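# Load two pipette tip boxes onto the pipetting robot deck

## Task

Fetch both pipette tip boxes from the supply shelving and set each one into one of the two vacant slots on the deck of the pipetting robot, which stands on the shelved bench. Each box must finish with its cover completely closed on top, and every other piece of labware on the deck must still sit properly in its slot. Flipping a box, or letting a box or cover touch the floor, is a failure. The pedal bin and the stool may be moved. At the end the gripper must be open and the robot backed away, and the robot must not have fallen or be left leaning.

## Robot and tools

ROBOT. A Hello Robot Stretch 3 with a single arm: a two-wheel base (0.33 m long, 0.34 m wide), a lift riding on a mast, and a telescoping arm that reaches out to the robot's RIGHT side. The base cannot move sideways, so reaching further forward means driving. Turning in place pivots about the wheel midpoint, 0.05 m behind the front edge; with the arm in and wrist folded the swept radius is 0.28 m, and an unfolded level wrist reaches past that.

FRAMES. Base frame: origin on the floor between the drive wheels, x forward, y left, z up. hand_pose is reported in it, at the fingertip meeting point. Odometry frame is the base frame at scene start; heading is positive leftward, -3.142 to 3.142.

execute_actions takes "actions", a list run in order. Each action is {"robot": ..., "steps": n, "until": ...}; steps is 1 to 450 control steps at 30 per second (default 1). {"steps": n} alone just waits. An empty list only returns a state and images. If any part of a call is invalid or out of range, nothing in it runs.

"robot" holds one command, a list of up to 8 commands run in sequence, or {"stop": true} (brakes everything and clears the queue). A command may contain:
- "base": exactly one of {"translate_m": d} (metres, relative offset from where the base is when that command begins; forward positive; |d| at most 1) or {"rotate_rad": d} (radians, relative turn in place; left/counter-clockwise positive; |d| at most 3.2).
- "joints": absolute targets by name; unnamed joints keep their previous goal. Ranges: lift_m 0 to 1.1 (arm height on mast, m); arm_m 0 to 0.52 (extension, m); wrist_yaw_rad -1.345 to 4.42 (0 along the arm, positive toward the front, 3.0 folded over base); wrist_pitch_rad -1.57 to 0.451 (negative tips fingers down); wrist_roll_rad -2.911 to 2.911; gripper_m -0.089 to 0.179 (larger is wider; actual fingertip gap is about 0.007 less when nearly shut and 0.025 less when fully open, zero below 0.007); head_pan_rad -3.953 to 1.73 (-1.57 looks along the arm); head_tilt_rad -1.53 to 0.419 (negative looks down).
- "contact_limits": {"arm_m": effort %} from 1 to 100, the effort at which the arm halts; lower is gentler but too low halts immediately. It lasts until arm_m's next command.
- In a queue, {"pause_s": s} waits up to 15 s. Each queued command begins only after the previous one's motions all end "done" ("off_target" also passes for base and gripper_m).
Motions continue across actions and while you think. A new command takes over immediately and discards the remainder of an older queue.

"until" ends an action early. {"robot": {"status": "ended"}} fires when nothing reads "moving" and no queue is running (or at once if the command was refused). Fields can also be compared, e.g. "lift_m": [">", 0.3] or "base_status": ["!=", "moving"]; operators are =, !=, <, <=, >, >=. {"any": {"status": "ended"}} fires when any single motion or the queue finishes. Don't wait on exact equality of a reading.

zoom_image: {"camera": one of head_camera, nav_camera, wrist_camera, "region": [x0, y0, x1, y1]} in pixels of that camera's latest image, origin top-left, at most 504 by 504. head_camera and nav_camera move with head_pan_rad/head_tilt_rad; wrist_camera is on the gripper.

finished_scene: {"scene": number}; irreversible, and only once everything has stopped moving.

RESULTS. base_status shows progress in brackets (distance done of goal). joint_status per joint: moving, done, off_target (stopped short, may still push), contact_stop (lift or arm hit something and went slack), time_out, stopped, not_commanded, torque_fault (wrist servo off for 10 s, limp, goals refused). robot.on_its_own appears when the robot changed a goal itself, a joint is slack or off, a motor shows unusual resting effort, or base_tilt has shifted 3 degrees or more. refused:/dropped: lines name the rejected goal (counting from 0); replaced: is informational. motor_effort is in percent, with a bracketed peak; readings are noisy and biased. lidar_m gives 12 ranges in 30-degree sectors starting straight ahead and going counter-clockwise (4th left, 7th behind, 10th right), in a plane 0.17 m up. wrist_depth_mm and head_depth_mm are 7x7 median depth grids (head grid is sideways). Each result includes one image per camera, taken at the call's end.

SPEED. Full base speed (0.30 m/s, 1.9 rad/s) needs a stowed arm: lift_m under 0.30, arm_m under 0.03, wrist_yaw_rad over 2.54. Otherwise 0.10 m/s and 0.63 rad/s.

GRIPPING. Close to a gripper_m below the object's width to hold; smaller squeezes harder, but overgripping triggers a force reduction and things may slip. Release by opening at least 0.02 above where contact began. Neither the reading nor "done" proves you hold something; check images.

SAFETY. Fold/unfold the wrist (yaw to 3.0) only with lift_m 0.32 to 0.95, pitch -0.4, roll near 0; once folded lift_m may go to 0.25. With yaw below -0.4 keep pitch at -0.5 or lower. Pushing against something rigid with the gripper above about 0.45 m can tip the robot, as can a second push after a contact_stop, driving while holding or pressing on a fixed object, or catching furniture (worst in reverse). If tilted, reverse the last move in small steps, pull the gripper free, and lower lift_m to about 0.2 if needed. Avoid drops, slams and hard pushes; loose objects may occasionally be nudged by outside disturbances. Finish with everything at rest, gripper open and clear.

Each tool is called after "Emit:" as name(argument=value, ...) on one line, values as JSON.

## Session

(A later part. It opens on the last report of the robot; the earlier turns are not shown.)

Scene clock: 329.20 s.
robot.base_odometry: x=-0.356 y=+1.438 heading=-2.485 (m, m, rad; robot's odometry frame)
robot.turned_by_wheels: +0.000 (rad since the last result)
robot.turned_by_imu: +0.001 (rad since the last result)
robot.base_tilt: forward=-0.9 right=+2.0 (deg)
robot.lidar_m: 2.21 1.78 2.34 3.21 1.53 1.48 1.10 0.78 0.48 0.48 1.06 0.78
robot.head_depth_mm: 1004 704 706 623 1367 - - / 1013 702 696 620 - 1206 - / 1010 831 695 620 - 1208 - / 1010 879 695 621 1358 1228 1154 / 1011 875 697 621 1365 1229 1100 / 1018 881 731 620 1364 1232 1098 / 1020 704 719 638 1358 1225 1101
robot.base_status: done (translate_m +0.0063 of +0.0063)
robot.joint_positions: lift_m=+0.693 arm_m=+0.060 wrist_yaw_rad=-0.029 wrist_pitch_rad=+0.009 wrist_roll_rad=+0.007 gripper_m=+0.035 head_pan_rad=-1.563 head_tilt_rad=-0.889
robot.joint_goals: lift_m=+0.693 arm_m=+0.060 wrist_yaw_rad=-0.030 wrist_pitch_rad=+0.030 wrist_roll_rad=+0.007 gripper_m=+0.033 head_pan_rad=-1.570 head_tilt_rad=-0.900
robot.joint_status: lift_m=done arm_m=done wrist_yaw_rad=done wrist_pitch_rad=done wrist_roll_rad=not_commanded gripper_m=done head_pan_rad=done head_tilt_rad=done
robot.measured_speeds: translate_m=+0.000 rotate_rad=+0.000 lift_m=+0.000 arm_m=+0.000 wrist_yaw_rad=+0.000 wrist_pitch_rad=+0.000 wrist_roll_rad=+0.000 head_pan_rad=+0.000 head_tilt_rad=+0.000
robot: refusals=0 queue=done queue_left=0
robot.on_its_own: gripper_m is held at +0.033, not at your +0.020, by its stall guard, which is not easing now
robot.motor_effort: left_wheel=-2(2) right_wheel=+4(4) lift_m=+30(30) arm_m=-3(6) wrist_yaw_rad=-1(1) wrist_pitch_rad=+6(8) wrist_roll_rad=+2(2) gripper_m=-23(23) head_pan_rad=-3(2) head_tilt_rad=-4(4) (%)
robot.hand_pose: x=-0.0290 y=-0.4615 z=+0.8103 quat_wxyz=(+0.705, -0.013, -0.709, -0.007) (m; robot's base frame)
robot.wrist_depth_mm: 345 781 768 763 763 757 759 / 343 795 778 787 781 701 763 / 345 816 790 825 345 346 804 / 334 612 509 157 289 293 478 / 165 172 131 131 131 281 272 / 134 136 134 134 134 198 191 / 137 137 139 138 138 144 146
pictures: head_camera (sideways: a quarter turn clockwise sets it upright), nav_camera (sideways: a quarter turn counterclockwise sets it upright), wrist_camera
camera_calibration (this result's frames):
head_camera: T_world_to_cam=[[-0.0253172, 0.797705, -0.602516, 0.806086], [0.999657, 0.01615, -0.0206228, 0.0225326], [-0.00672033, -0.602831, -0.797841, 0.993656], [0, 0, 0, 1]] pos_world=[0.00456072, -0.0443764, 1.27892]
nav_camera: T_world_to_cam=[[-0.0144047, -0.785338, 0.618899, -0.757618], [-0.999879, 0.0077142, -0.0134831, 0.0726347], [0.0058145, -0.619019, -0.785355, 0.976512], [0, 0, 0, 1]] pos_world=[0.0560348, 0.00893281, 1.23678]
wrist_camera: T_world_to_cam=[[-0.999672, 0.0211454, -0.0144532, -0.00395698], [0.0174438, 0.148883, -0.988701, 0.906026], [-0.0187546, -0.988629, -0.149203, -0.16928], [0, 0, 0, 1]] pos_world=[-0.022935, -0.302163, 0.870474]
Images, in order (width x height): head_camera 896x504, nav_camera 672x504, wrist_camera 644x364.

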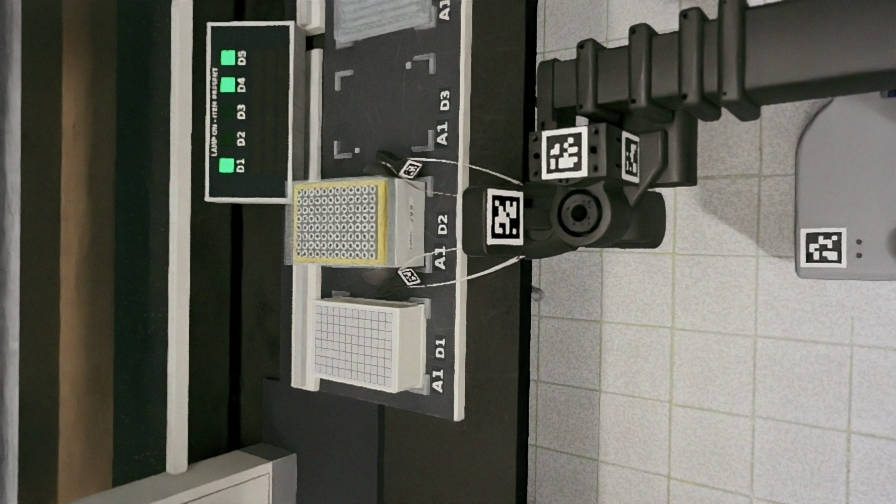

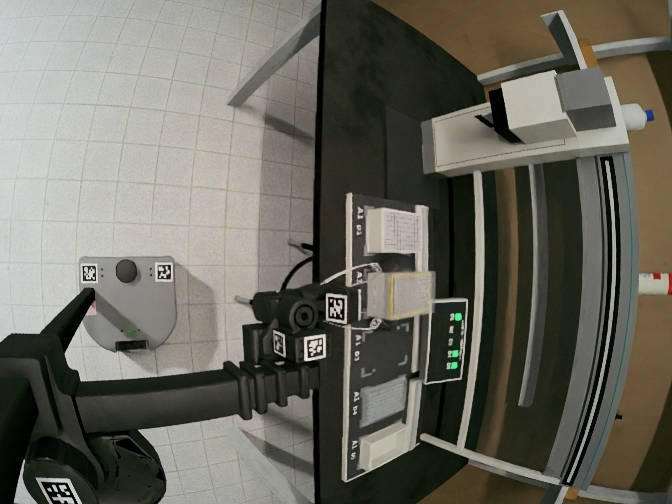

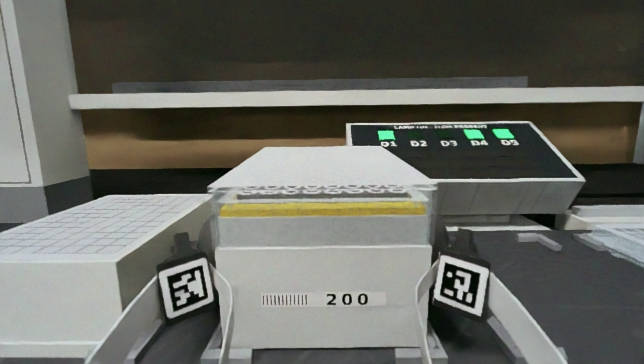

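Emit:
execute_actions(actions=[{"robot":[{"joints":{"arm_m":0.056},"contact_limits":{"arm_m":15}},{"pause_s":0.5}],"steps":450,"until":{"robot":{"status":"ended"}}}])

Emit:
zoom_image(camera="head_camera", region=[260, 140, 450, 330])

Scene clock: 333.73 s.
robot.base_odometry: x=-0.356 y=+1.438 heading=-2.485 (m, m, rad; robot's odometry frame)
robot.turned_by_wheels: +0.000 (rad since the last result)
robot.turned_by_imu: +0.001 (rad since the last result)
robot.base_tilt: forward=-1.0 right=+1.9 (deg)
robot.lidar_m: 2.21 1.78 2.33 3.20 1.54 1.48 1.10 0.78 0.48 0.48 1.06 0.78
robot.head_depth_mm: 1006 827 695 623 1368 - - / 1010 702 695 623 588 - - / 1010 833 695 619 - 1210 - / 1020 880 693 621 1366 1221 1159 / 1015 875 699 624 1358 1228 1100 / 1019 881 730 622 1360 1224 1099 / 1020 701 718 639 1371 1224 1103
robot.base_status: done (translate_m +0.0063 of +0.0063)
robot.joint_positions: lift_m=+0.693 arm_m=+0.056 wrist_yaw_rad=-0.030 wrist_pitch_rad=+0.008 wrist_roll_rad=+0.007 gripper_m=+0.035 head_pan_rad=-1.563 head_tilt_rad=-0.889
robot.joint_goals: lift_m=+0.693 arm_m=+0.056 wrist_yaw_rad=-0.030 wrist_pitch_rad=+0.030 wrist_roll_rad=+0.007 gripper_m=+0.033 head_pan_rad=-1.570 head_tilt_rad=-0.900
robot.joint_status: lift_m=done arm_m=done wrist_yaw_rad=done wrist_pitch_rad=done wrist_roll_rad=not_commanded gripper_m=done head_pan_rad=done head_tilt_rad=done
robot.measured_speeds: translate_m=+0.000 rotate_rad=+0.000 lift_m=+0.000 arm_m=+0.000 wrist_yaw_rad=+0.000 wrist_pitch_rad=+0.000 wrist_roll_rad=+0.000 head_pan_rad=+0.000 head_tilt_rad=+0.000
robot: refusals=0 queue=done queue_left=0
robot.on_its_own: gripper_m is held at +0.033, not at your +0.020, by its stall guard, which is not easing now
robot.motor_effort: left_wheel=-2(2) right_wheel=+4(4) lift_m=+31(31) arm_m=-8(7) wrist_yaw_rad=-1(1) wrist_pitch_rad=+7(7) wrist_roll_rad=+2(1) gripper_m=-23(23) head_pan_rad=-2(3) head_tilt_rad=-5(4) (%)
robot.contact_limits: arm_m 15 (drawing in: default 32, maximum 52; extending or still: default 43, maximum 70)
robot.hand_pose: x=-0.0290 y=-0.4578 z=+0.8098 quat_wxyz=(+0.705, -0.013, -0.709, -0.008) (m; robot's base frame)
robot.wrist_depth_mm: 347 769 785 780 780 765 771 / 346 789 778 765 709 699 763 / 344 818 801 808 349 346 778 / 332 597 587 162 295 297 475 / 164 172 131 131 132 275 273 / 137 138 134 134 134 197 189 / 141 141 138 137 138 143 145
pictures: head_camera (sideways: a quarter turn clockwise sets it upright), nav_camera (sideways: a quarter turn counterclockwise sets it upright), wrist_camera
camera_calibration (this result's frames):
head_camera: T_world_to_cam=[[-0.0253172, 0.797722, -0.602493, 0.806057], [0.999657, 0.0161505, -0.0206226, 0.0225322], [-0.00672057, -0.602808, -0.797858, 0.993678], [0, 0, 0, 1]] pos_world=[0.00456071, -0.0443758, 1.27892]
nav_camera: T_world_to_cam=[[-0.0144047, -0.785356, 0.618877, -0.757589], [-0.999879, 0.0077147, -0.0134827, 0.0726342], [0.00581425, -0.618997, -0.785372, 0.976535], [0, 0, 0, 1]] pos_world=[0.0560348, 0.00893465, 1.23678]
wrist_camera: T_world_to_cam=[[-0.999666, 0.0213707, -0.0145477, -0.00391262], [0.0176055, 0.150685, -0.988425, 0.905591], [-0.0189312, -0.988351, -0.15101, -0.164102], [0, 0, 0, 1]] pos_world=[-0.0229613, -0.298566, 0.870271]
Images, in order (width x height): head_camera 896x504, nav_camera 672x504, wrist_camera 644x364.

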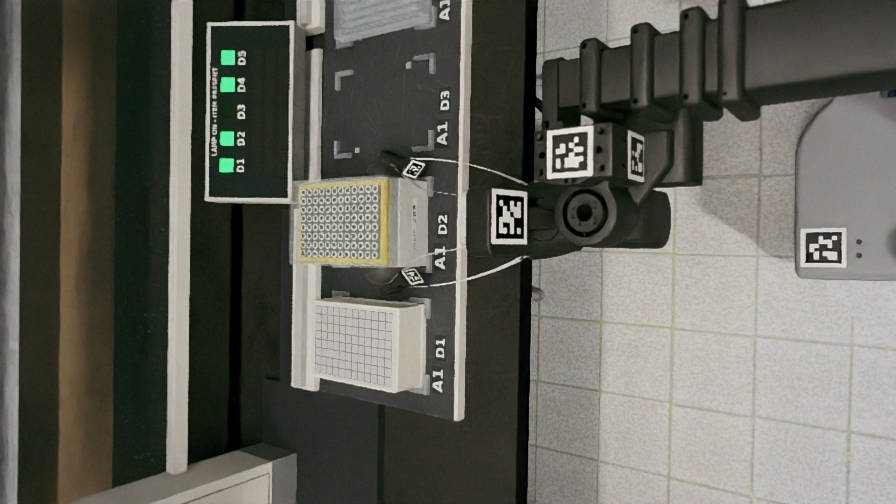

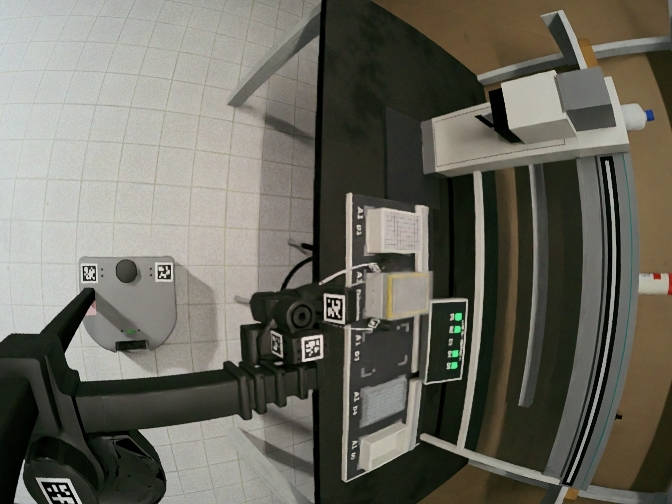

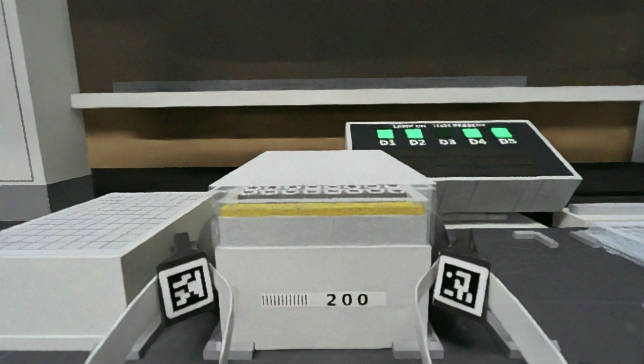

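Region (260, 140, 450, 330) of head_camera's 896x504 image, scaled by 2.653, with more detail than that image has.

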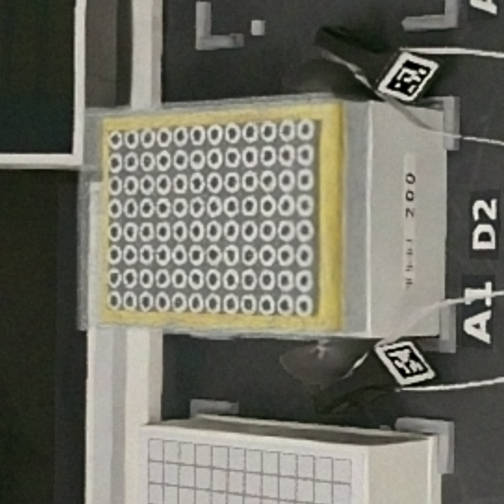

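Emit:
execute_actions(actions=[{"robot":[{"joints":{"gripper_m":0.12}},{"pause_s":0.3},{"joints":{"lift_m":0.70}},{"joints":{"arm_m":0.0}},{"joints":{"lift_m":0.80}}],"steps":450,"until":{"robot":{"status":"ended"}}}])

Emit:
zoom_image(camera="head_camera", region=[200, 100, 480, 420])

Scene clock: 342.90 s.
robot.base_odometry: x=-0.356 y=+1.438 heading=-2.485 (m, m, rad; robot's odometry frame)
robot.turned_by_wheels: +0.000 (rad since the last result)
robot.turned_by_imu: +0.001 (rad since the last result)
robot.base_tilt: forward=-0.9 right=+2.0 (deg)
robot.lidar_m: 2.21 1.78 2.34 3.19 1.54 1.48 1.09 0.78 0.48 0.48 1.06 0.78
robot.head_depth_mm: 1009 701 708 620 1010 - 1092 / 1013 704 698 621 - - 1127 / 1012 829 696 630 - 1187 - / 1015 880 697 620 1364 1210 1155 / 1017 882 727 621 1358 1221 1109 / 1023 882 731 624 1357 1233 1105 / 1025 701 718 638 1355 1224 1093
robot.base_status: done (translate_m +0.0063 of +0.0063)
robot.joint_positions: lift_m=+0.800 arm_m=+0.000 wrist_yaw_rad=-0.031 wrist_pitch_rad=+0.007 wrist_roll_rad=+0.007 gripper_m=+0.120 head_pan_rad=-1.563 head_tilt_rad=-0.889
robot.joint_goals: lift_m=+0.800 arm_m=+0.000 wrist_yaw_rad=-0.030 wrist_pitch_rad=+0.030 wrist_roll_rad=+0.007 gripper_m=+0.120 head_pan_rad=-1.570 head_tilt_rad=-0.900
robot.joint_status: lift_m=done arm_m=done wrist_yaw_rad=done wrist_pitch_rad=done wrist_roll_rad=not_commanded gripper_m=done head_pan_rad=done head_tilt_rad=done
robot.measured_speeds: translate_m=+0.000 rotate_rad=+0.000 lift_m=+0.000 arm_m=+0.000 wrist_yaw_rad=+0.000 wrist_pitch_rad=+0.000 wrist_roll_rad=+0.000 head_pan_rad=+0.000 head_tilt_rad=+0.000
robot: refusals=0 queue=done queue_left=0
robot.motor_effort: left_wheel=-2(2) right_wheel=+5(4) lift_m=+43(46) arm_m=-6(8) wrist_yaw_rad=+1(2) wrist_pitch_rad=+6(7) wrist_roll_rad=+2(2) gripper_m=+0(89) head_pan_rad=-3(1) head_tilt_rad=-4(4) (%)
robot.hand_pose: x=-0.0295 y=-0.4016 z=+0.9162 quat_wxyz=(+0.705, -0.013, -0.709, -0.009) (m; robot's base frame)
robot.wrist_depth_mm: 353 775 816 817 809 808 810 / 367 830 834 850 841 832 853 / 372 857 852 869 823 856 848 / 386 865 888 874 897 879 813 / 391 506 641 585 395 562 605 / 404 403 376 279 369 - 377 / 331 238 276 215 303 309 309
pictures: head_camera (sideways: a quarter turn clockwise sets it upright), nav_camera (sideways: a quarter turn counterclockwise sets it upright), wrist_camera
camera_calibration (this result's frames):
head_camera: T_world_to_cam=[[-0.0253173, 0.797723, -0.602493, 0.806057], [0.999657, 0.0161506, -0.0206226, 0.0225322], [-0.0067205, -0.602808, -0.797858, 0.993679], [0, 0, 0, 1]] pos_world=[0.00456072, -0.0443758, 1.27892]
nav_camera: T_world_to_cam=[[-0.0144046, -0.785356, 0.618877, -0.757589], [-0.999879, 0.00771459, -0.0134827, 0.0726342], [0.00581433, -0.618997, -0.785372, 0.976535], [0, 0, 0, 1]] pos_world=[0.0560348, 0.00893467, 1.23678]
wrist_camera: T_world_to_cam=[[-0.999627, 0.0231163, -0.014548, -0.0033074], [0.0178785, 0.151113, -0.988355, 1.00246], [-0.0206487, -0.988246, -0.15147, -0.0921071], [0, 0, 0, 1]] pos_world=[-0.0231306, -0.242433, 0.976791]
Images, in order (width x height): head_camera 896x504, nav_camera 672x504, wrist_camera 644x364.

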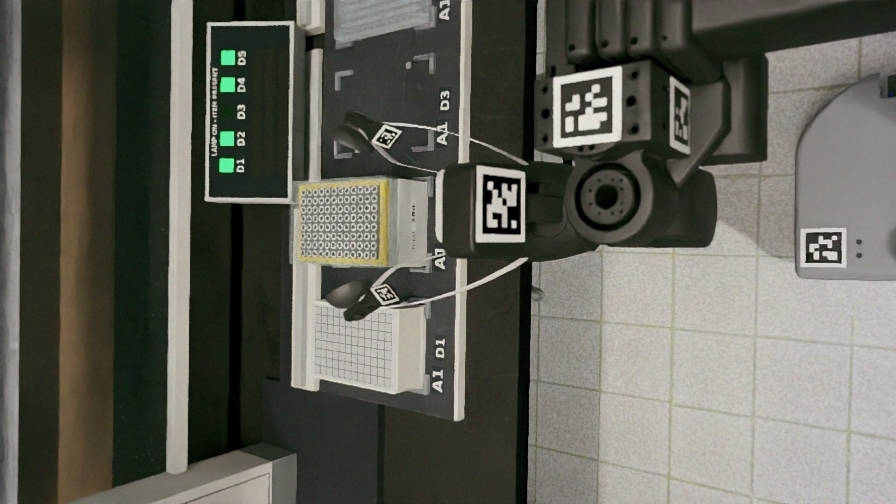

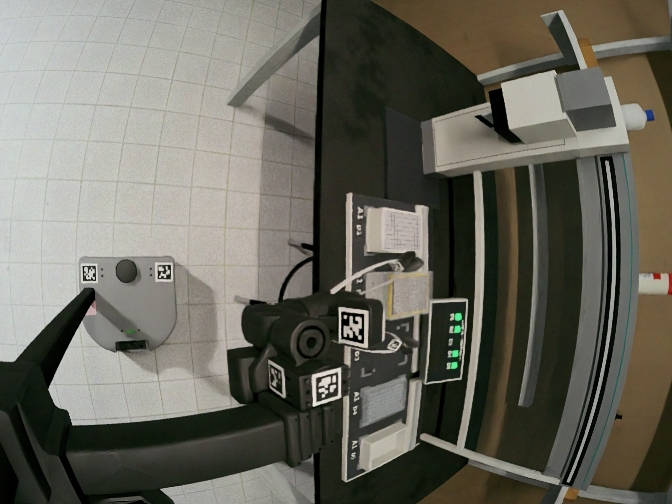

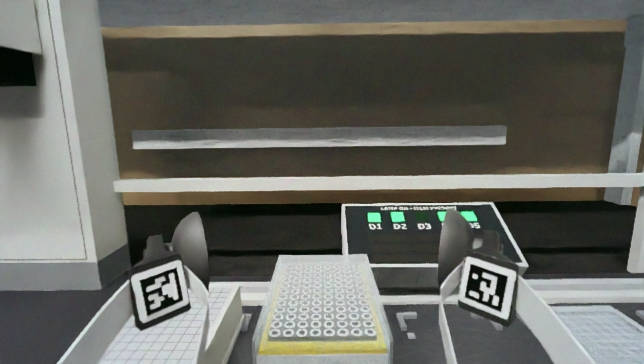

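Region (200, 100, 480, 420) of head_camera's 896x504 image, scaled by 1.575, with more detail than that image has; it fills the left 441 columns of this view, and the rest is white.

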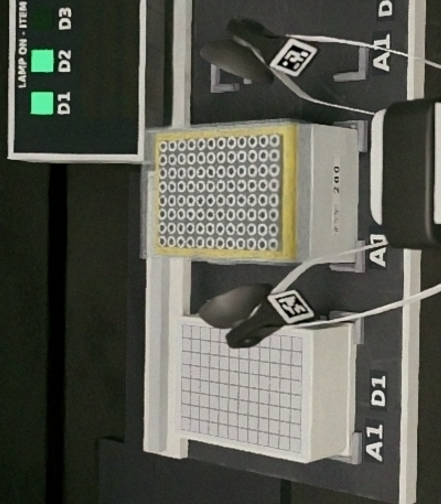

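Emit:
execute_actions(actions=[{"robot":[{"base":{"rotate_rad":-0.568},"joints":{"wrist_yaw_rad":0.0,"gripper_m":0.17}},{"base":{"translate_m":-0.2}},{"base":{"translate_m":-0.537},"joints":{"lift_m":0.55,"wrist_pitch_rad":-0.28,"head_tilt_rad":-0.7}},{"base":{"rotate_rad":-0.995}},{"joints":{"arm_m":0.12}}],"steps":450,"until":{"robot":{"status":"ended"}}},{"steps":200,"until":{"robot":{"status":"ended"}}}])

Scene clock: 367.57 s.
robot.base_odometry: x=+0.378 y=+1.504 heading=+2.236 (m, m, rad; robot's odometry frame)
robot.turned_by_wheels: -1.563 (rad since the last result)
robot.turned_by_imu: -1.571 (rad since the last result)
robot.base_tilt: forward=-0.9 right=+2.1 (deg)
robot.lidar_m: 0.75 1.00 1.53 2.28 2.34 2.90 2.83 0.83 0.75 0.50 0.46 1.36
robot.head_depth_mm: 598 648 544 1061 903 1185 1136 / 742 753 546 1058 900 831 - / 743 748 546 1064 901 - 1121 / 743 685 543 1061 898 1190 1139 / 743 677 546 1001 893 1073 1140 / 535 536 505 587 742 1294 1139 / 363 403 484 1264 1475 1309 1144
robot.base_status: done (rotate_rad -0.9948 of -0.9950)
robot.joint_positions: lift_m=+0.550 arm_m=+0.120 wrist_yaw_rad=-0.001 wrist_pitch_rad=-0.294 wrist_roll_rad=+0.007 gripper_m=+0.170 head_pan_rad=-1.563 head_tilt_rad=-0.704
robot.joint_goals: lift_m=+0.550 arm_m=+0.120 wrist_yaw_rad=+0.000 wrist_pitch_rad=-0.280 wrist_roll_rad=+0.007 gripper_m=+0.170 head_pan_rad=-1.570 head_tilt_rad=-0.700
robot.joint_status: lift_m=done arm_m=done wrist_yaw_rad=done wrist_pitch_rad=done wrist_roll_rad=not_commanded gripper_m=done head_pan_rad=done head_tilt_rad=done
robot.measured_speeds: translate_m=+0.000 rotate_rad=+0.000 lift_m=+0.000 arm_m=+0.000 wrist_yaw_rad=+0.000 wrist_pitch_rad=+0.000 wrist_roll_rad=+0.000 head_pan_rad=+0.000 head_tilt_rad=+0.000
robot: refusals=0 queue=done queue_left=0
robot.motor_effort: left_wheel=+4(10) right_wheel=-4(10) lift_m=+31(44) arm_m=+5(4) wrist_yaw_rad=+0(2) wrist_pitch_rad=+4(6) wrist_roll_rad=+1(2) gripper_m=+0(95) head_pan_rad=-2(3) head_tilt_rad=+2(16) (%)
robot.hand_pose: x=-0.0216 y=-0.5029 z=+0.5917 quat_wxyz=(+0.697, +0.103, -0.702, -0.104) (m; robot's base frame)
robot.wrist_depth_mm: 186 253 454 470 465 461 459 / 185 254 479 504 505 498 487 / 187 254 426 296 484 478 475 / 187 253 350 259 325 341 338 / 182 257 268 265 265 269 262 / - 218 219 217 216 216 213 / - 181 184 183 182 182 175
pictures: head_camera (sideways: a quarter turn clockwise sets it upright), nav_camera (sideways: a quarter turn counterclockwise sets it upright), wrist_camera
camera_calibration (this result's frames):
head_camera: T_world_to_cam=[[-0.0243372, 0.673848, -0.738469, 0.983238], [0.999688, 0.0121878, -0.0218248, 0.0241022], [-0.00570627, -0.73877, -0.673934, 0.832514], [0, 0, 0, 1]] pos_world=[0.00458513, -0.0478103, 1.28768]
nav_camera: T_world_to_cam=[[-0.0154055, -0.658692, 0.752255, -0.931391], [-0.999858, 0.00502564, -0.0160756, 0.0760132], [0.00680829, -0.752396, -0.658676, 0.811759], [0, 0, 0, 1]] pos_world=[0.0561273, -0.00311814, 1.23655]
wrist_camera: T_world_to_cam=[[-0.999864, -0.00269897, -0.0162968, -0.00981106], [0.0134732, 0.437559, -0.899089, 0.788047], [0.00955744, -0.899186, -0.437463, -0.0265499], [0, 0, 0, 1]] pos_world=[-0.0201735, -0.368717, 0.69675]
Images, in order (width x height): head_camera 896x504, nav_camera 672x504, wrist_camera 644x364.

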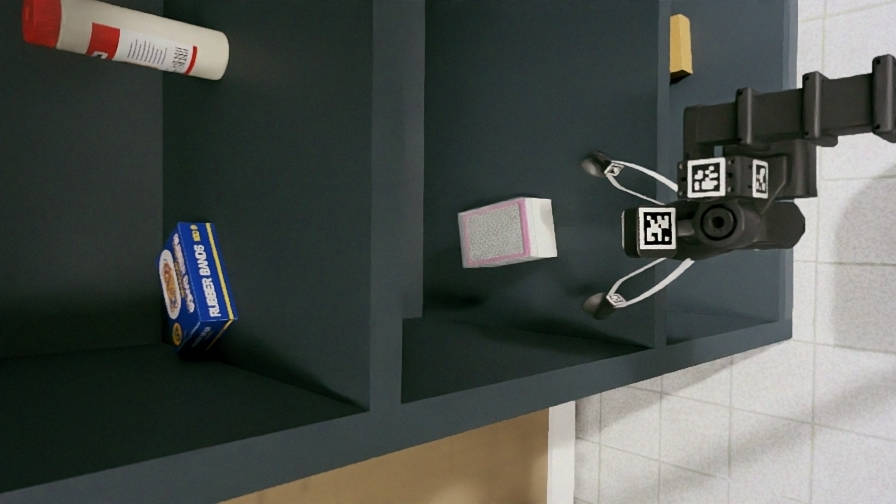

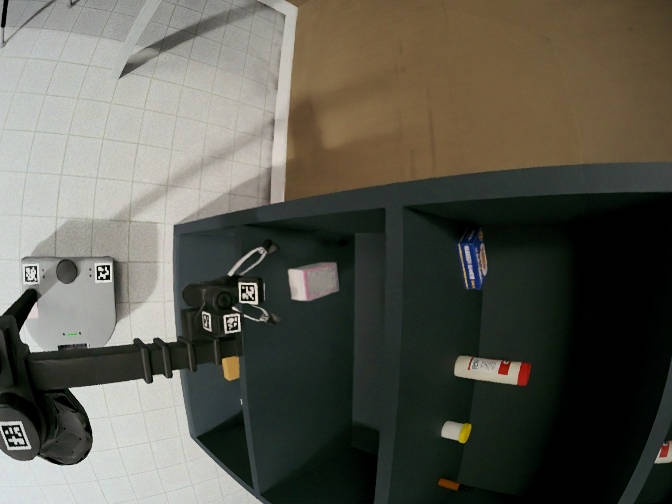

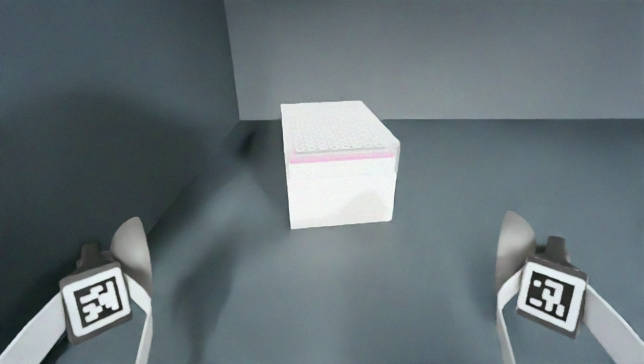

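Emit:
execute_actions(actions=[{"robot":[{"base":{"translate_m":-0.038},"joints":{"wrist_yaw_rad":0.13,"lift_m":0.521}},{"joints":{"arm_m":0.25}}],"steps":450,"until":{"robot":{"status":"ended"}}}])

Scene clock: 385.70 s.
robot.base_odometry: x=+0.402 y=+1.474 heading=+2.236 (m, m, rad; robot's odometry frame)
robot.turned_by_wheels: +0.000 (rad since the last result)
robot.turned_by_imu: +0.001 (rad since the last result)
robot.base_tilt: forward=-1.1 right=+1.9 (deg)
robot.lidar_m: 0.79 1.04 1.54 2.27 2.34 2.87 2.79 0.80 0.87 0.65 0.48 1.36
robot.head_depth_mm: 703 712 544 1062 904 1189 1138 / 714 677 545 1068 906 1184 - / 743 752 543 1064 949 1204 1139 / 742 713 543 1062 894 1204 1136 / 745 677 544 1031 905 1166 1134 / 689 649 544 704 772 1234 1147 / 469 470 483 568 1472 1323 1146
robot.base_status: done (translate_m -0.0380 of -0.0380)
robot.joint_positions: lift_m=+0.521 arm_m=+0.250 wrist_yaw_rad=+0.129 wrist_pitch_rad=-0.294 wrist_roll_rad=+0.007 gripper_m=+0.170 head_pan_rad=-1.563 head_tilt_rad=-0.704
robot.joint_goals: lift_m=+0.521 arm_m=+0.250 wrist_yaw_rad=+0.130 wrist_pitch_rad=-0.280 wrist_roll_rad=+0.007 gripper_m=+0.170 head_pan_rad=-1.570 head_tilt_rad=-0.700
robot.joint_status: lift_m=done arm_m=done wrist_yaw_rad=done wrist_pitch_rad=done wrist_roll_rad=not_commanded gripper_m=done head_pan_rad=done head_tilt_rad=done
robot.measured_speeds: translate_m=+0.000 rotate_rad=+0.000 lift_m=+0.000 arm_m=+0.000 wrist_yaw_rad=+0.000 wrist_pitch_rad=+0.000 wrist_roll_rad=+0.000 head_pan_rad=+0.000 head_tilt_rad=+0.000
robot: refusals=0 queue=done queue_left=0
robot.motor_effort: left_wheel=+5(7) right_wheel=-4(9) lift_m=+31(31) arm_m=+5(6) wrist_yaw_rad=+1(2) wrist_pitch_rad=+4(4) wrist_roll_rad=+2(2) gripper_m=+0(0) head_pan_rad=-2(2) head_tilt_rad=+2(3) (%)
robot.hand_pose: x=+0.0092 y=-0.6309 z=+0.5627 quat_wxyz=(+0.703, +0.149, -0.693, -0.059) (m; robot's base frame)
robot.wrist_depth_mm: 184 239 365 364 345 334 321 / 186 244 387 388 370 356 344 / 187 244 363 204 380 368 358 / 190 249 269 146 173 279 276 / 187 221 132 130 130 221 214 / - 178 143 138 140 176 176 / - 149 150 147 146 149 143
pictures: head_camera (sideways: a quarter turn clockwise sets it upright), nav_camera (sideways: a quarter turn counterclockwise sets it upright), wrist_camera
camera_calibration (this result's frames):
head_camera: T_world_to_cam=[[-0.0243371, 0.673847, -0.73847, 0.983239], [0.999688, 0.0121876, -0.0218248, 0.0241023], [-0.00570636, -0.73877, -0.673933, 0.832513], [0, 0, 0, 1]] pos_world=[0.00458512, -0.0478103, 1.28768]
nav_camera: T_world_to_cam=[[-0.0154055, -0.658692, 0.752255, -0.931391], [-0.999858, 0.00502575, -0.0160756, 0.0760132], [0.0068082, -0.752396, -0.658676, 0.811758], [0, 0, 0, 1]] pos_world=[0.0561273, -0.0031182, 1.23655]
wrist_camera: T_world_to_cam=[[-0.991084, -0.132242, -0.0162976, -0.061564], [-0.0433616, 0.435768, -0.899014, 0.816884], [0.125989, -0.890291, -0.437617, -0.150033], [0, 0, 0, 1]] pos_world=[-0.0066912, -0.497686, 0.667729]
Images, in order (width x height): head_camera 896x504, nav_camera 672x504, wrist_camera 644x364.

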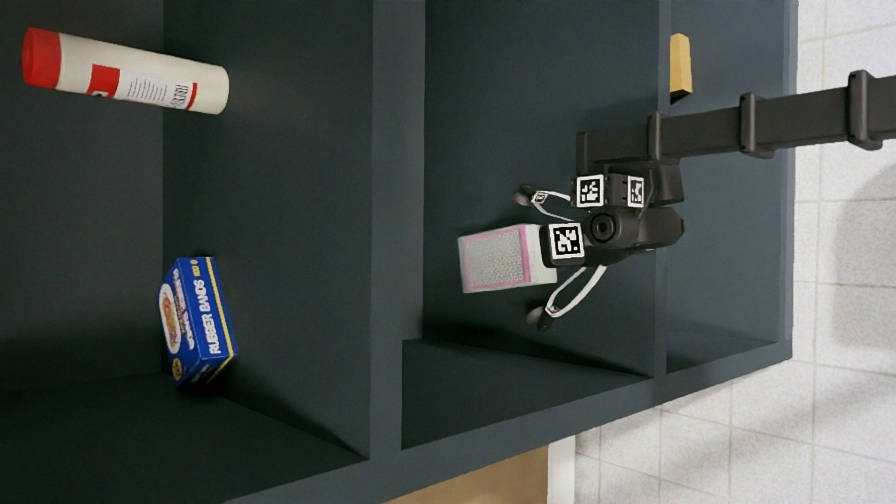

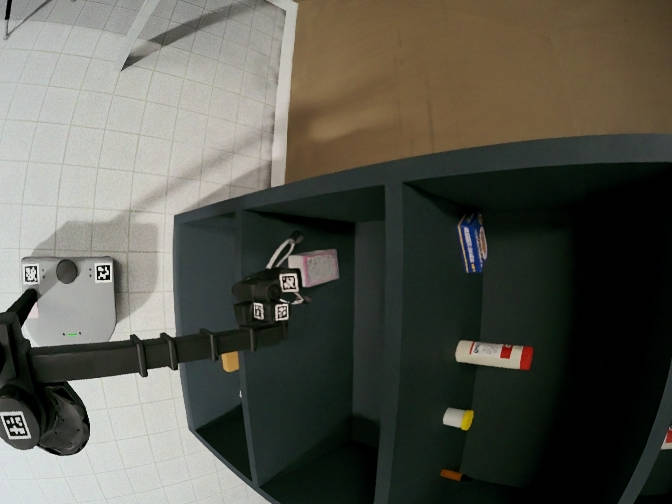

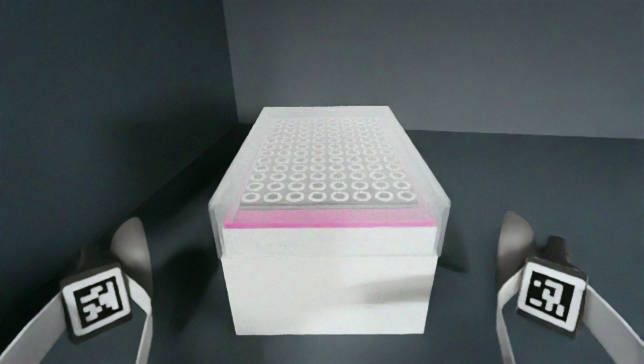

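Emit:
execute_actions(actions=[{"robot":[{"joints":{"arm_m":0.263}},{"joints":{"gripper_m":-0.02}},{"pause_s":0.3},{"joints":{"lift_m":0.56}},{"joints":{"wrist_pitch_rad":-0.12}},{"pause_s":0.5}],"steps":450,"until":{"robot":{"status":"ended"}}}])

Scene clock: 405.37 s.
robot.base_odometry: x=+0.402 y=+1.474 heading=+2.236 (m, m, rad; robot's odometry frame)
robot.turned_by_wheels: +0.000 (rad since the last result)
robot.turned_by_imu: +0.001 (rad since the last result)
robot.base_tilt: forward=-0.9 right=+2.0 (deg)
robot.lidar_m: 0.78 1.04 1.55 2.26 2.34 2.86 2.80 0.80 0.87 0.65 0.47 1.36
robot.head_depth_mm: 703 711 545 1065 897 1186 1141 / 717 675 544 1067 924 1173 - / 742 748 545 1069 - 1215 1137 / 742 711 545 901 877 1187 1133 / 744 675 544 1034 901 1173 1132 / 687 648 546 701 769 1234 1140 / 469 471 485 570 1466 1317 1138
robot.base_status: done (translate_m -0.0380 of -0.0380)
robot.joint_positions: lift_m=+0.560 arm_m=+0.263 wrist_yaw_rad=+0.129 wrist_pitch_rad=-0.163 wrist_roll_rad=+0.007 gripper_m=-0.006 head_pan_rad=-1.563 head_tilt_rad=-0.704
robot.joint_goals: lift_m=+0.560 arm_m=+0.263 wrist_yaw_rad=+0.130 wrist_pitch_rad=-0.120 wrist_roll_rad=+0.007 gripper_m=-0.008 head_pan_rad=-1.570 head_tilt_rad=-0.700
robot.joint_status: lift_m=done arm_m=done wrist_yaw_rad=done wrist_pitch_rad=done wrist_roll_rad=not_commanded gripper_m=off_target head_pan_rad=done head_tilt_rad=done
robot.measured_speeds: translate_m=+0.000 rotate_rad=+0.000 lift_m=+0.000 arm_m=+0.000 wrist_yaw_rad=+0.000 wrist_pitch_rad=+0.000 wrist_roll_rad=+0.000 head_pan_rad=+0.000 head_tilt_rad=+0.000
robot: refusals=0 queue=done queue_left=0
robot.on_its_own: gripper_m is held at -0.008, not at your -0.020, by its stall guard, which is still easing
robot.motor_effort: left_wheel=+4(4) right_wheel=-4(4) lift_m=+45(48) arm_m=+4(7) wrist_yaw_rad=+0(1) wrist_pitch_rad=+13(15) wrist_roll_rad=+2(1) gripper_m=-37(100) head_pan_rad=-1(2) head_tilt_rad=+2(3) (%)
robot.hand_pose: x=+0.0106 y=-0.6545 z=+0.6331 quat_wxyz=(+0.705, +0.103, -0.702, -0.012) (m; robot's base frame)
robot.wrist_depth_mm: 184 239 355 351 335 320 313 / 185 240 374 366 354 339 327 / 185 245 389 386 371 356 342 / 189 246 343 163 382 378 358 / 190 249 131 130 130 370 362 / 191 230 133 133 134 289 281 / 192 226 217 140 215 231 230
pictures: head_camera (sideways: a quarter turn clockwise sets it upright), nav_camera (sideways: a quarter turn counterclockwise sets it upright), wrist_camera
camera_calibration (this result's frames):
head_camera: T_world_to_cam=[[-0.0243371, 0.673847, -0.73847, 0.983239], [0.999688, 0.0121876, -0.0218248, 0.0241023], [-0.00570636, -0.73877, -0.673933, 0.832513], [0, 0, 0, 1]] pos_world=[0.00458512, -0.0478103, 1.28768]
nav_camera: T_world_to_cam=[[-0.0154055, -0.658692, 0.752255, -0.931391], [-0.999858, 0.00502575, -0.0160756, 0.0760132], [0.0068082, -0.752396, -0.658676, 0.811758], [0, 0, 0, 1]] pos_world=[0.0561273, -0.0031182, 1.23655]
wrist_camera: T_world_to_cam=[[-0.990808, -0.134362, -0.0157185, -0.0639203], [-0.0277429, 0.315544, -0.948505, 0.843053], [0.132403, -0.93935, -0.316371, -0.249318], [0, 0, 0, 1]] pos_world=[-0.00693348, -0.508806, 0.719759]
Images, in order (width x height): head_camera 896x504, nav_camera 672x504, wrist_camera 644x364.

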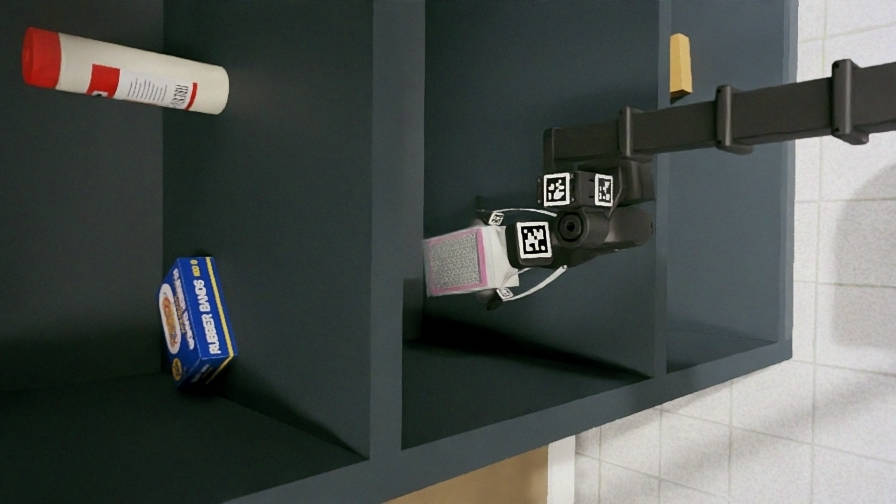

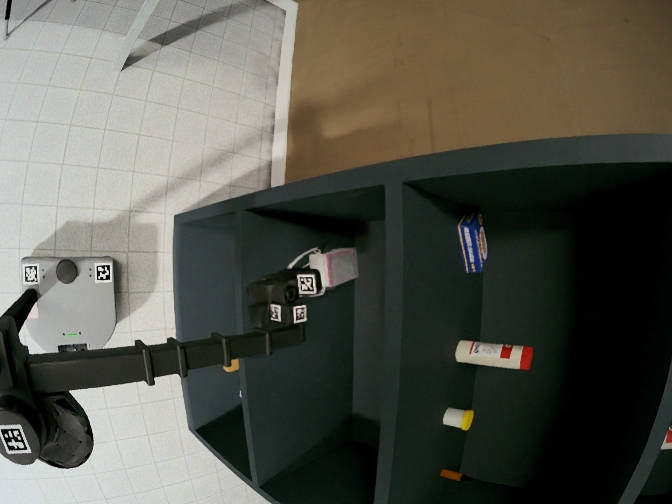

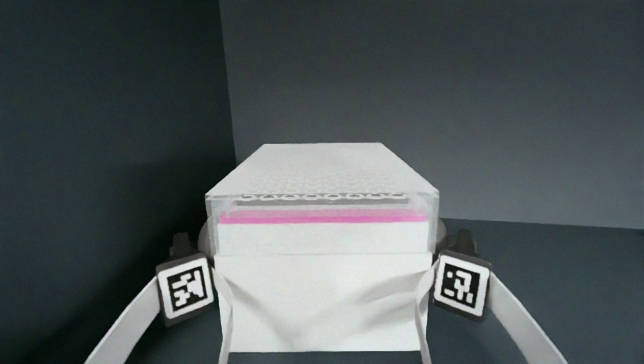

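Emit:
execute_actions(actions=[{"robot":[{"joints":{"wrist_pitch_rad":0.03}},{"base":{"translate_m":-0.15},"joints":{"arm_m":0.0,"wrist_yaw_rad":-0.03}},{"base":{"rotate_rad":0.701}},{"base":{"translate_m":0.77},"joints":{"lift_m":0.80,"head_tilt_rad":-0.9}},{"base":{"rotate_rad":0.861}}],"steps":450,"until":{"robot":{"status":"ended"}}},{"steps":300,"until":{"robot":{"status":"ended"}}}])

Scene clock: 429.93 s.
robot.base_odometry: x=-0.259 y=+1.513 heading=-2.486 (m, m, rad; robot's odometry frame)
robot.turned_by_wheels: +1.562 (rad since the last result)
robot.turned_by_imu: +1.576 (rad since the last result)
robot.base_tilt: forward=-1.0 right=+1.9 (deg)
robot.lidar_m: 2.33 1.90 2.51 3.21 1.46 0.98 0.97 0.67 0.71 0.47 0.72 0.89
robot.head_depth_mm: 1007 853 719 621 593 - 1089 / 1003 851 722 620 - - 1130 / 1009 699 512 610 - 1184 - / 1010 704 510 611 1338 1204 1155 / 1013 881 653 617 1361 1225 1100 / 1018 882 712 623 1355 1227 1103 / 1022 878 670 622 1363 1224 1102
robot.base_status: done (rotate_rad +0.8608 of +0.8610)
robot.joint_positions: lift_m=+0.800 arm_m=+0.000 wrist_yaw_rad=-0.030 wrist_pitch_rad=-0.012 wrist_roll_rad=+0.007 gripper_m=+0.036 head_pan_rad=-1.563 head_tilt_rad=-0.889
robot.joint_goals: lift_m=+0.800 arm_m=+0.000 wrist_yaw_rad=-0.030 wrist_pitch_rad=+0.030 wrist_roll_rad=+0.007 gripper_m=+0.035 head_pan_rad=-1.570 head_tilt_rad=-0.900
robot.joint_status: lift_m=done arm_m=done wrist_yaw_rad=done wrist_pitch_rad=done wrist_roll_rad=not_commanded gripper_m=off_target head_pan_rad=done head_tilt_rad=done
robot.measured_speeds: translate_m=+0.000 rotate_rad=+0.000 lift_m=+0.000 arm_m=+0.000 wrist_yaw_rad=+0.000 wrist_pitch_rad=+0.000 wrist_roll_rad=+0.000 head_pan_rad=+0.000 head_tilt_rad=+0.000
robot: refusals=0 queue=done queue_left=0
robot.on_its_own: gripper_m is held at +0.035, not at your -0.020, by its stall guard, which is not easing now
robot.motor_effort: left_wheel=-2(8) right_wheel=+4(11) lift_m=+44(46) arm_m=-6(7) wrist_yaw_rad=+0(4) wrist_pitch_rad=+12(15) wrist_roll_rad=+2(2) gripper_m=-22(37) head_pan_rad=-2(1) head_tilt_rad=-3(16) (%)
robot.hand_pose: x=-0.0292 y=-0.4011 z=+0.9113 quat_wxyz=(+0.705, -0.006, -0.709, -0.015) (m; robot's base frame)
robot.wrist_depth_mm: 833 827 810 813 807 819 702 / 845 843 830 838 829 821 832 / 856 868 855 883 862 861 869 / 881 832 428 234 862 897 869 / 549 608 134 133 133 579 570 / 315 352 134 133 133 376 321 / 245 211 213 135 135 297 276
pictures: head_camera (sideways: a quarter turn clockwise sets it upright), nav_camera (sideways: a quarter turn counterclockwise sets it upright), wrist_camera
camera_calibration (this result's frames):
head_camera: T_world_to_cam=[[-0.0252594, 0.797654, -0.602586, 0.806178], [0.999658, 0.0160762, -0.0206236, 0.0225335], [-0.00676319, -0.602901, -0.797787, 0.993587], [0, 0, 0, 1]] pos_world=[0.00455754, -0.0443783, 1.27893]
nav_camera: T_world_to_cam=[[-0.0144617, -0.785282, 0.618969, -0.757709], [-0.999879, 0.007785, -0.0134845, 0.0726365], [0.00577046, -0.619089, -0.7853, 0.976441], [0, 0, 0, 1]] pos_world=[0.0560355, 0.00892345, 1.23678]
wrist_camera: T_world_to_cam=[[-0.999644, 0.0222676, -0.0147057, -0.00328389], [0.0182822, 0.170052, -0.985266, 1.00228], [-0.0194388, -0.985184, -0.170398, -0.0738814], [0, 0, 0, 1]] pos_world=[-0.0230427, -0.243152, 0.97487]
Images, in order (width x height): head_camera 896x504, nav_camera 672x504, wrist_camera 644x364.

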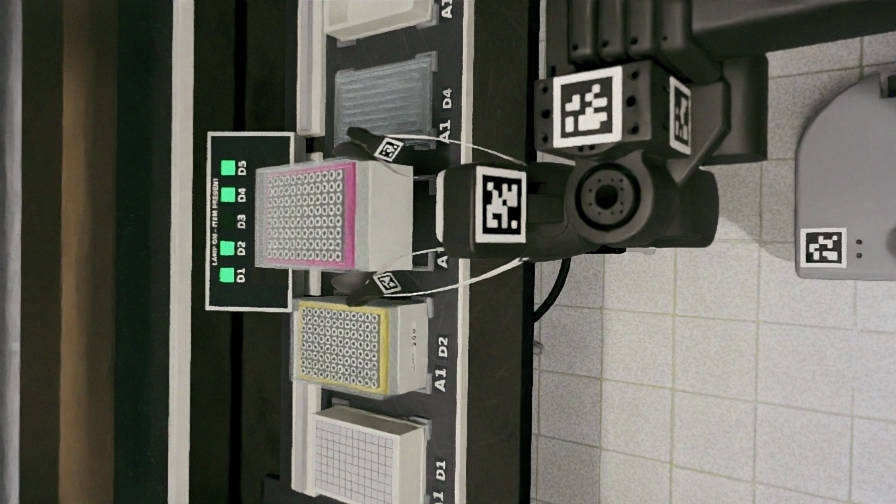

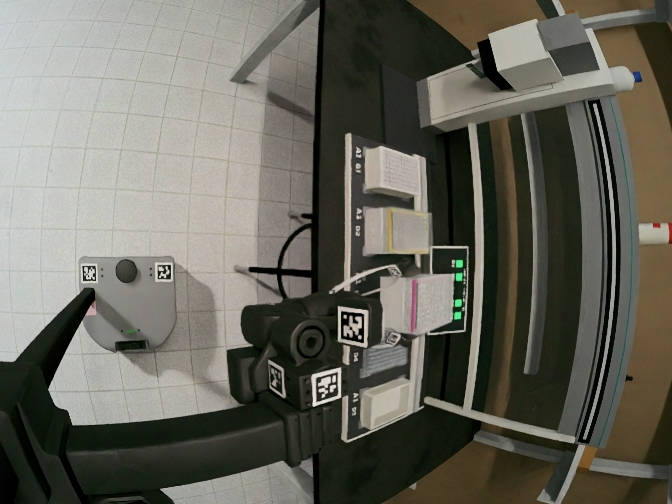

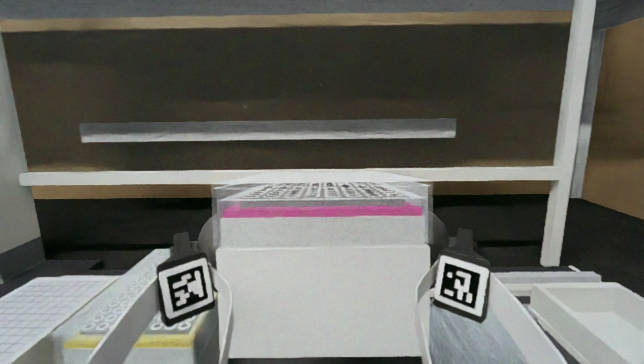

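Emit:
execute_actions(actions=[{"robot":[{"joints":{"arm_m":0.056}},{"joints":{"lift_m":0.725}}],"steps":450,"until":{"robot":{"status":"ended"}}}])

Emit:
zoom_image(camera="head_camera", region=[260, 130, 450, 320])

Scene clock: 437.10 s.
robot.base_odometry: x=-0.259 y=+1.513 heading=-2.486 (m, m, rad; robot's odometry frame)
robot.turned_by_wheels: +0.000 (rad since the last result)
robot.turned_by_imu: +0.001 (rad since the last result)
robot.base_tilt: forward=-0.9 right=+2.0 (deg)
robot.lidar_m: 2.33 1.89 2.52 3.21 1.46 0.98 0.98 0.67 0.71 0.47 0.72 0.89
robot.head_depth_mm: 1002 854 719 621 1331 - - / 1012 853 720 621 - 1194 1134 / 1006 701 694 613 - 1206 - / 1017 702 632 611 1324 1226 1155 / 1017 878 651 614 1361 1226 1094 / 1021 879 715 622 1360 1227 1095 / 1019 874 673 623 1363 1226 1096
robot.base_status: done (rotate_rad +0.8608 of +0.8610)
robot.joint_positions: lift_m=+0.725 arm_m=+0.056 wrist_yaw_rad=-0.030 wrist_pitch_rad=-0.012 wrist_roll_rad=+0.007 gripper_m=+0.036 head_pan_rad=-1.563 head_tilt_rad=-0.889
robot.joint_goals: lift_m=+0.725 arm_m=+0.056 wrist_yaw_rad=-0.030 wrist_pitch_rad=+0.030 wrist_roll_rad=+0.007 gripper_m=+0.035 head_pan_rad=-1.570 head_tilt_rad=-0.900
robot.joint_status: lift_m=done arm_m=done wrist_yaw_rad=done wrist_pitch_rad=done wrist_roll_rad=not_commanded gripper_m=off_target head_pan_rad=done head_tilt_rad=done
robot.measured_speeds: translate_m=+0.000 rotate_rad=+0.000 lift_m=+0.000 arm_m=+0.000 wrist_yaw_rad=+0.000 wrist_pitch_rad=+0.000 wrist_roll_rad=+0.000 head_pan_rad=+0.000 head_tilt_rad=+0.000
robot: refusals=0 queue=done queue_left=0
robot.on_its_own: gripper_m is held at +0.035, not at your -0.020, by its stall guard, which is not easing now
robot.motor_effort: left_wheel=-2(2) right_wheel=+4(5) lift_m=+33(44) arm_m=+5(4) wrist_yaw_rad=+0(0) wrist_pitch_rad=+13(12) wrist_roll_rad=+2(1) gripper_m=-22(22) head_pan_rad=-2(2) head_tilt_rad=-4(4) (%)
robot.hand_pose: x=-0.0292 y=-0.4564 z=+0.8368 quat_wxyz=(+0.705, -0.006, -0.709, -0.015) (m; robot's base frame)
robot.wrist_depth_mm: 756 774 751 779 774 760 772 / 781 779 778 789 762 782 785 / 818 817 803 800 794 788 764 / 714 689 333 231 325 650 569 / 183 175 134 133 134 306 301 / 138 139 134 133 133 247 226 / 141 152 173 135 135 187 185
pictures: head_camera (sideways: a quarter turn clockwise sets it upright), nav_camera (sideways: a quarter turn counterclockwise sets it upright), wrist_camera
camera_calibration (this result's frames):
head_camera: T_world_to_cam=[[-0.0252591, 0.797655, -0.602585, 0.806176], [0.999658, 0.0160759, -0.0206236, 0.0225335], [-0.00676342, -0.6029, -0.797788, 0.993588], [0, 0, 0, 1]] pos_world=[0.00455753, -0.0443783, 1.27893]
nav_camera: T_world_to_cam=[[-0.0144619, -0.785283, 0.618968, -0.757707], [-0.999879, 0.00778538, -0.0134845, 0.0726365], [0.00577023, -0.619088, -0.785301, 0.976443], [0, 0, 0, 1]] pos_world=[0.0560355, 0.00892355, 1.23678]
wrist_camera: T_world_to_cam=[[-0.999644, 0.0222639, -0.0147039, -0.00315129], [0.0182753, 0.169823, -0.985305, 0.938205], [-0.0194397, -0.985223, -0.17017, -0.141271], [0, 0, 0, 1]] pos_world=[-0.0230424, -0.298443, 0.900332]
Images, in order (width x height): head_camera 896x504, nav_camera 672x504, wrist_camera 644x364.

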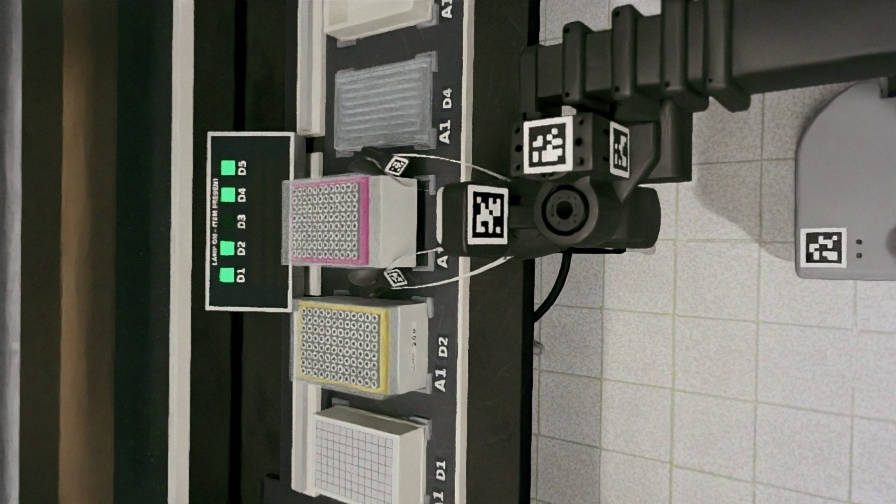

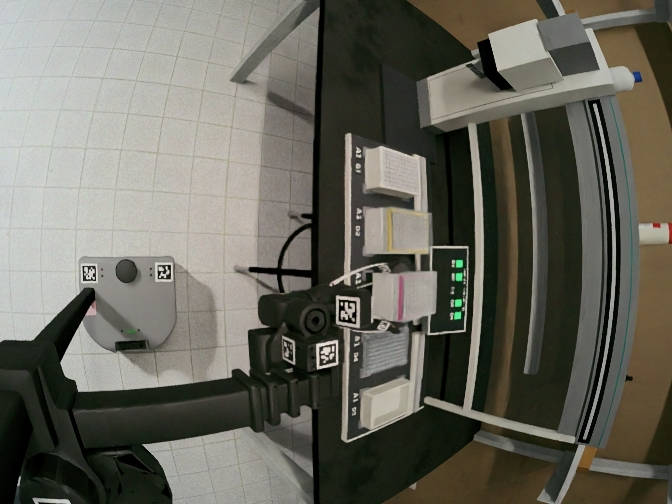

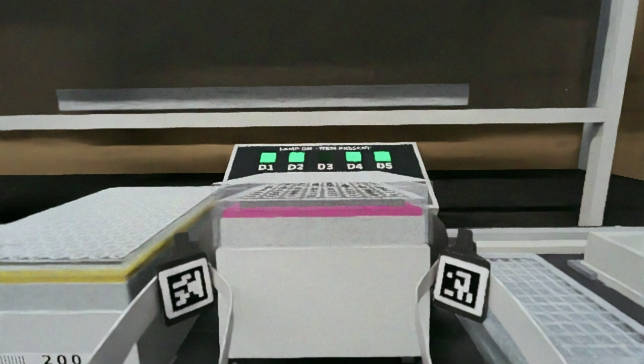

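Region (260, 130, 450, 320) of head_camera's 896x504 image, scaled by 2.653, with more detail than that image has.

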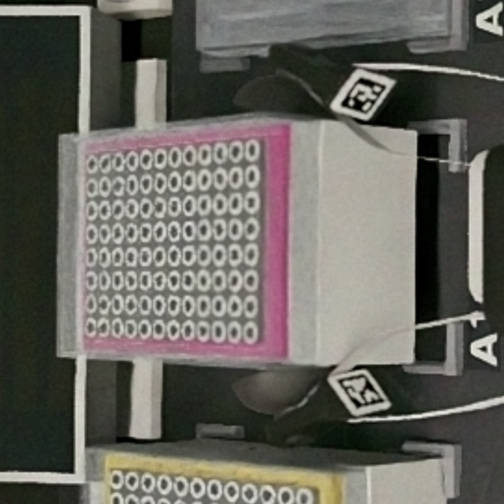

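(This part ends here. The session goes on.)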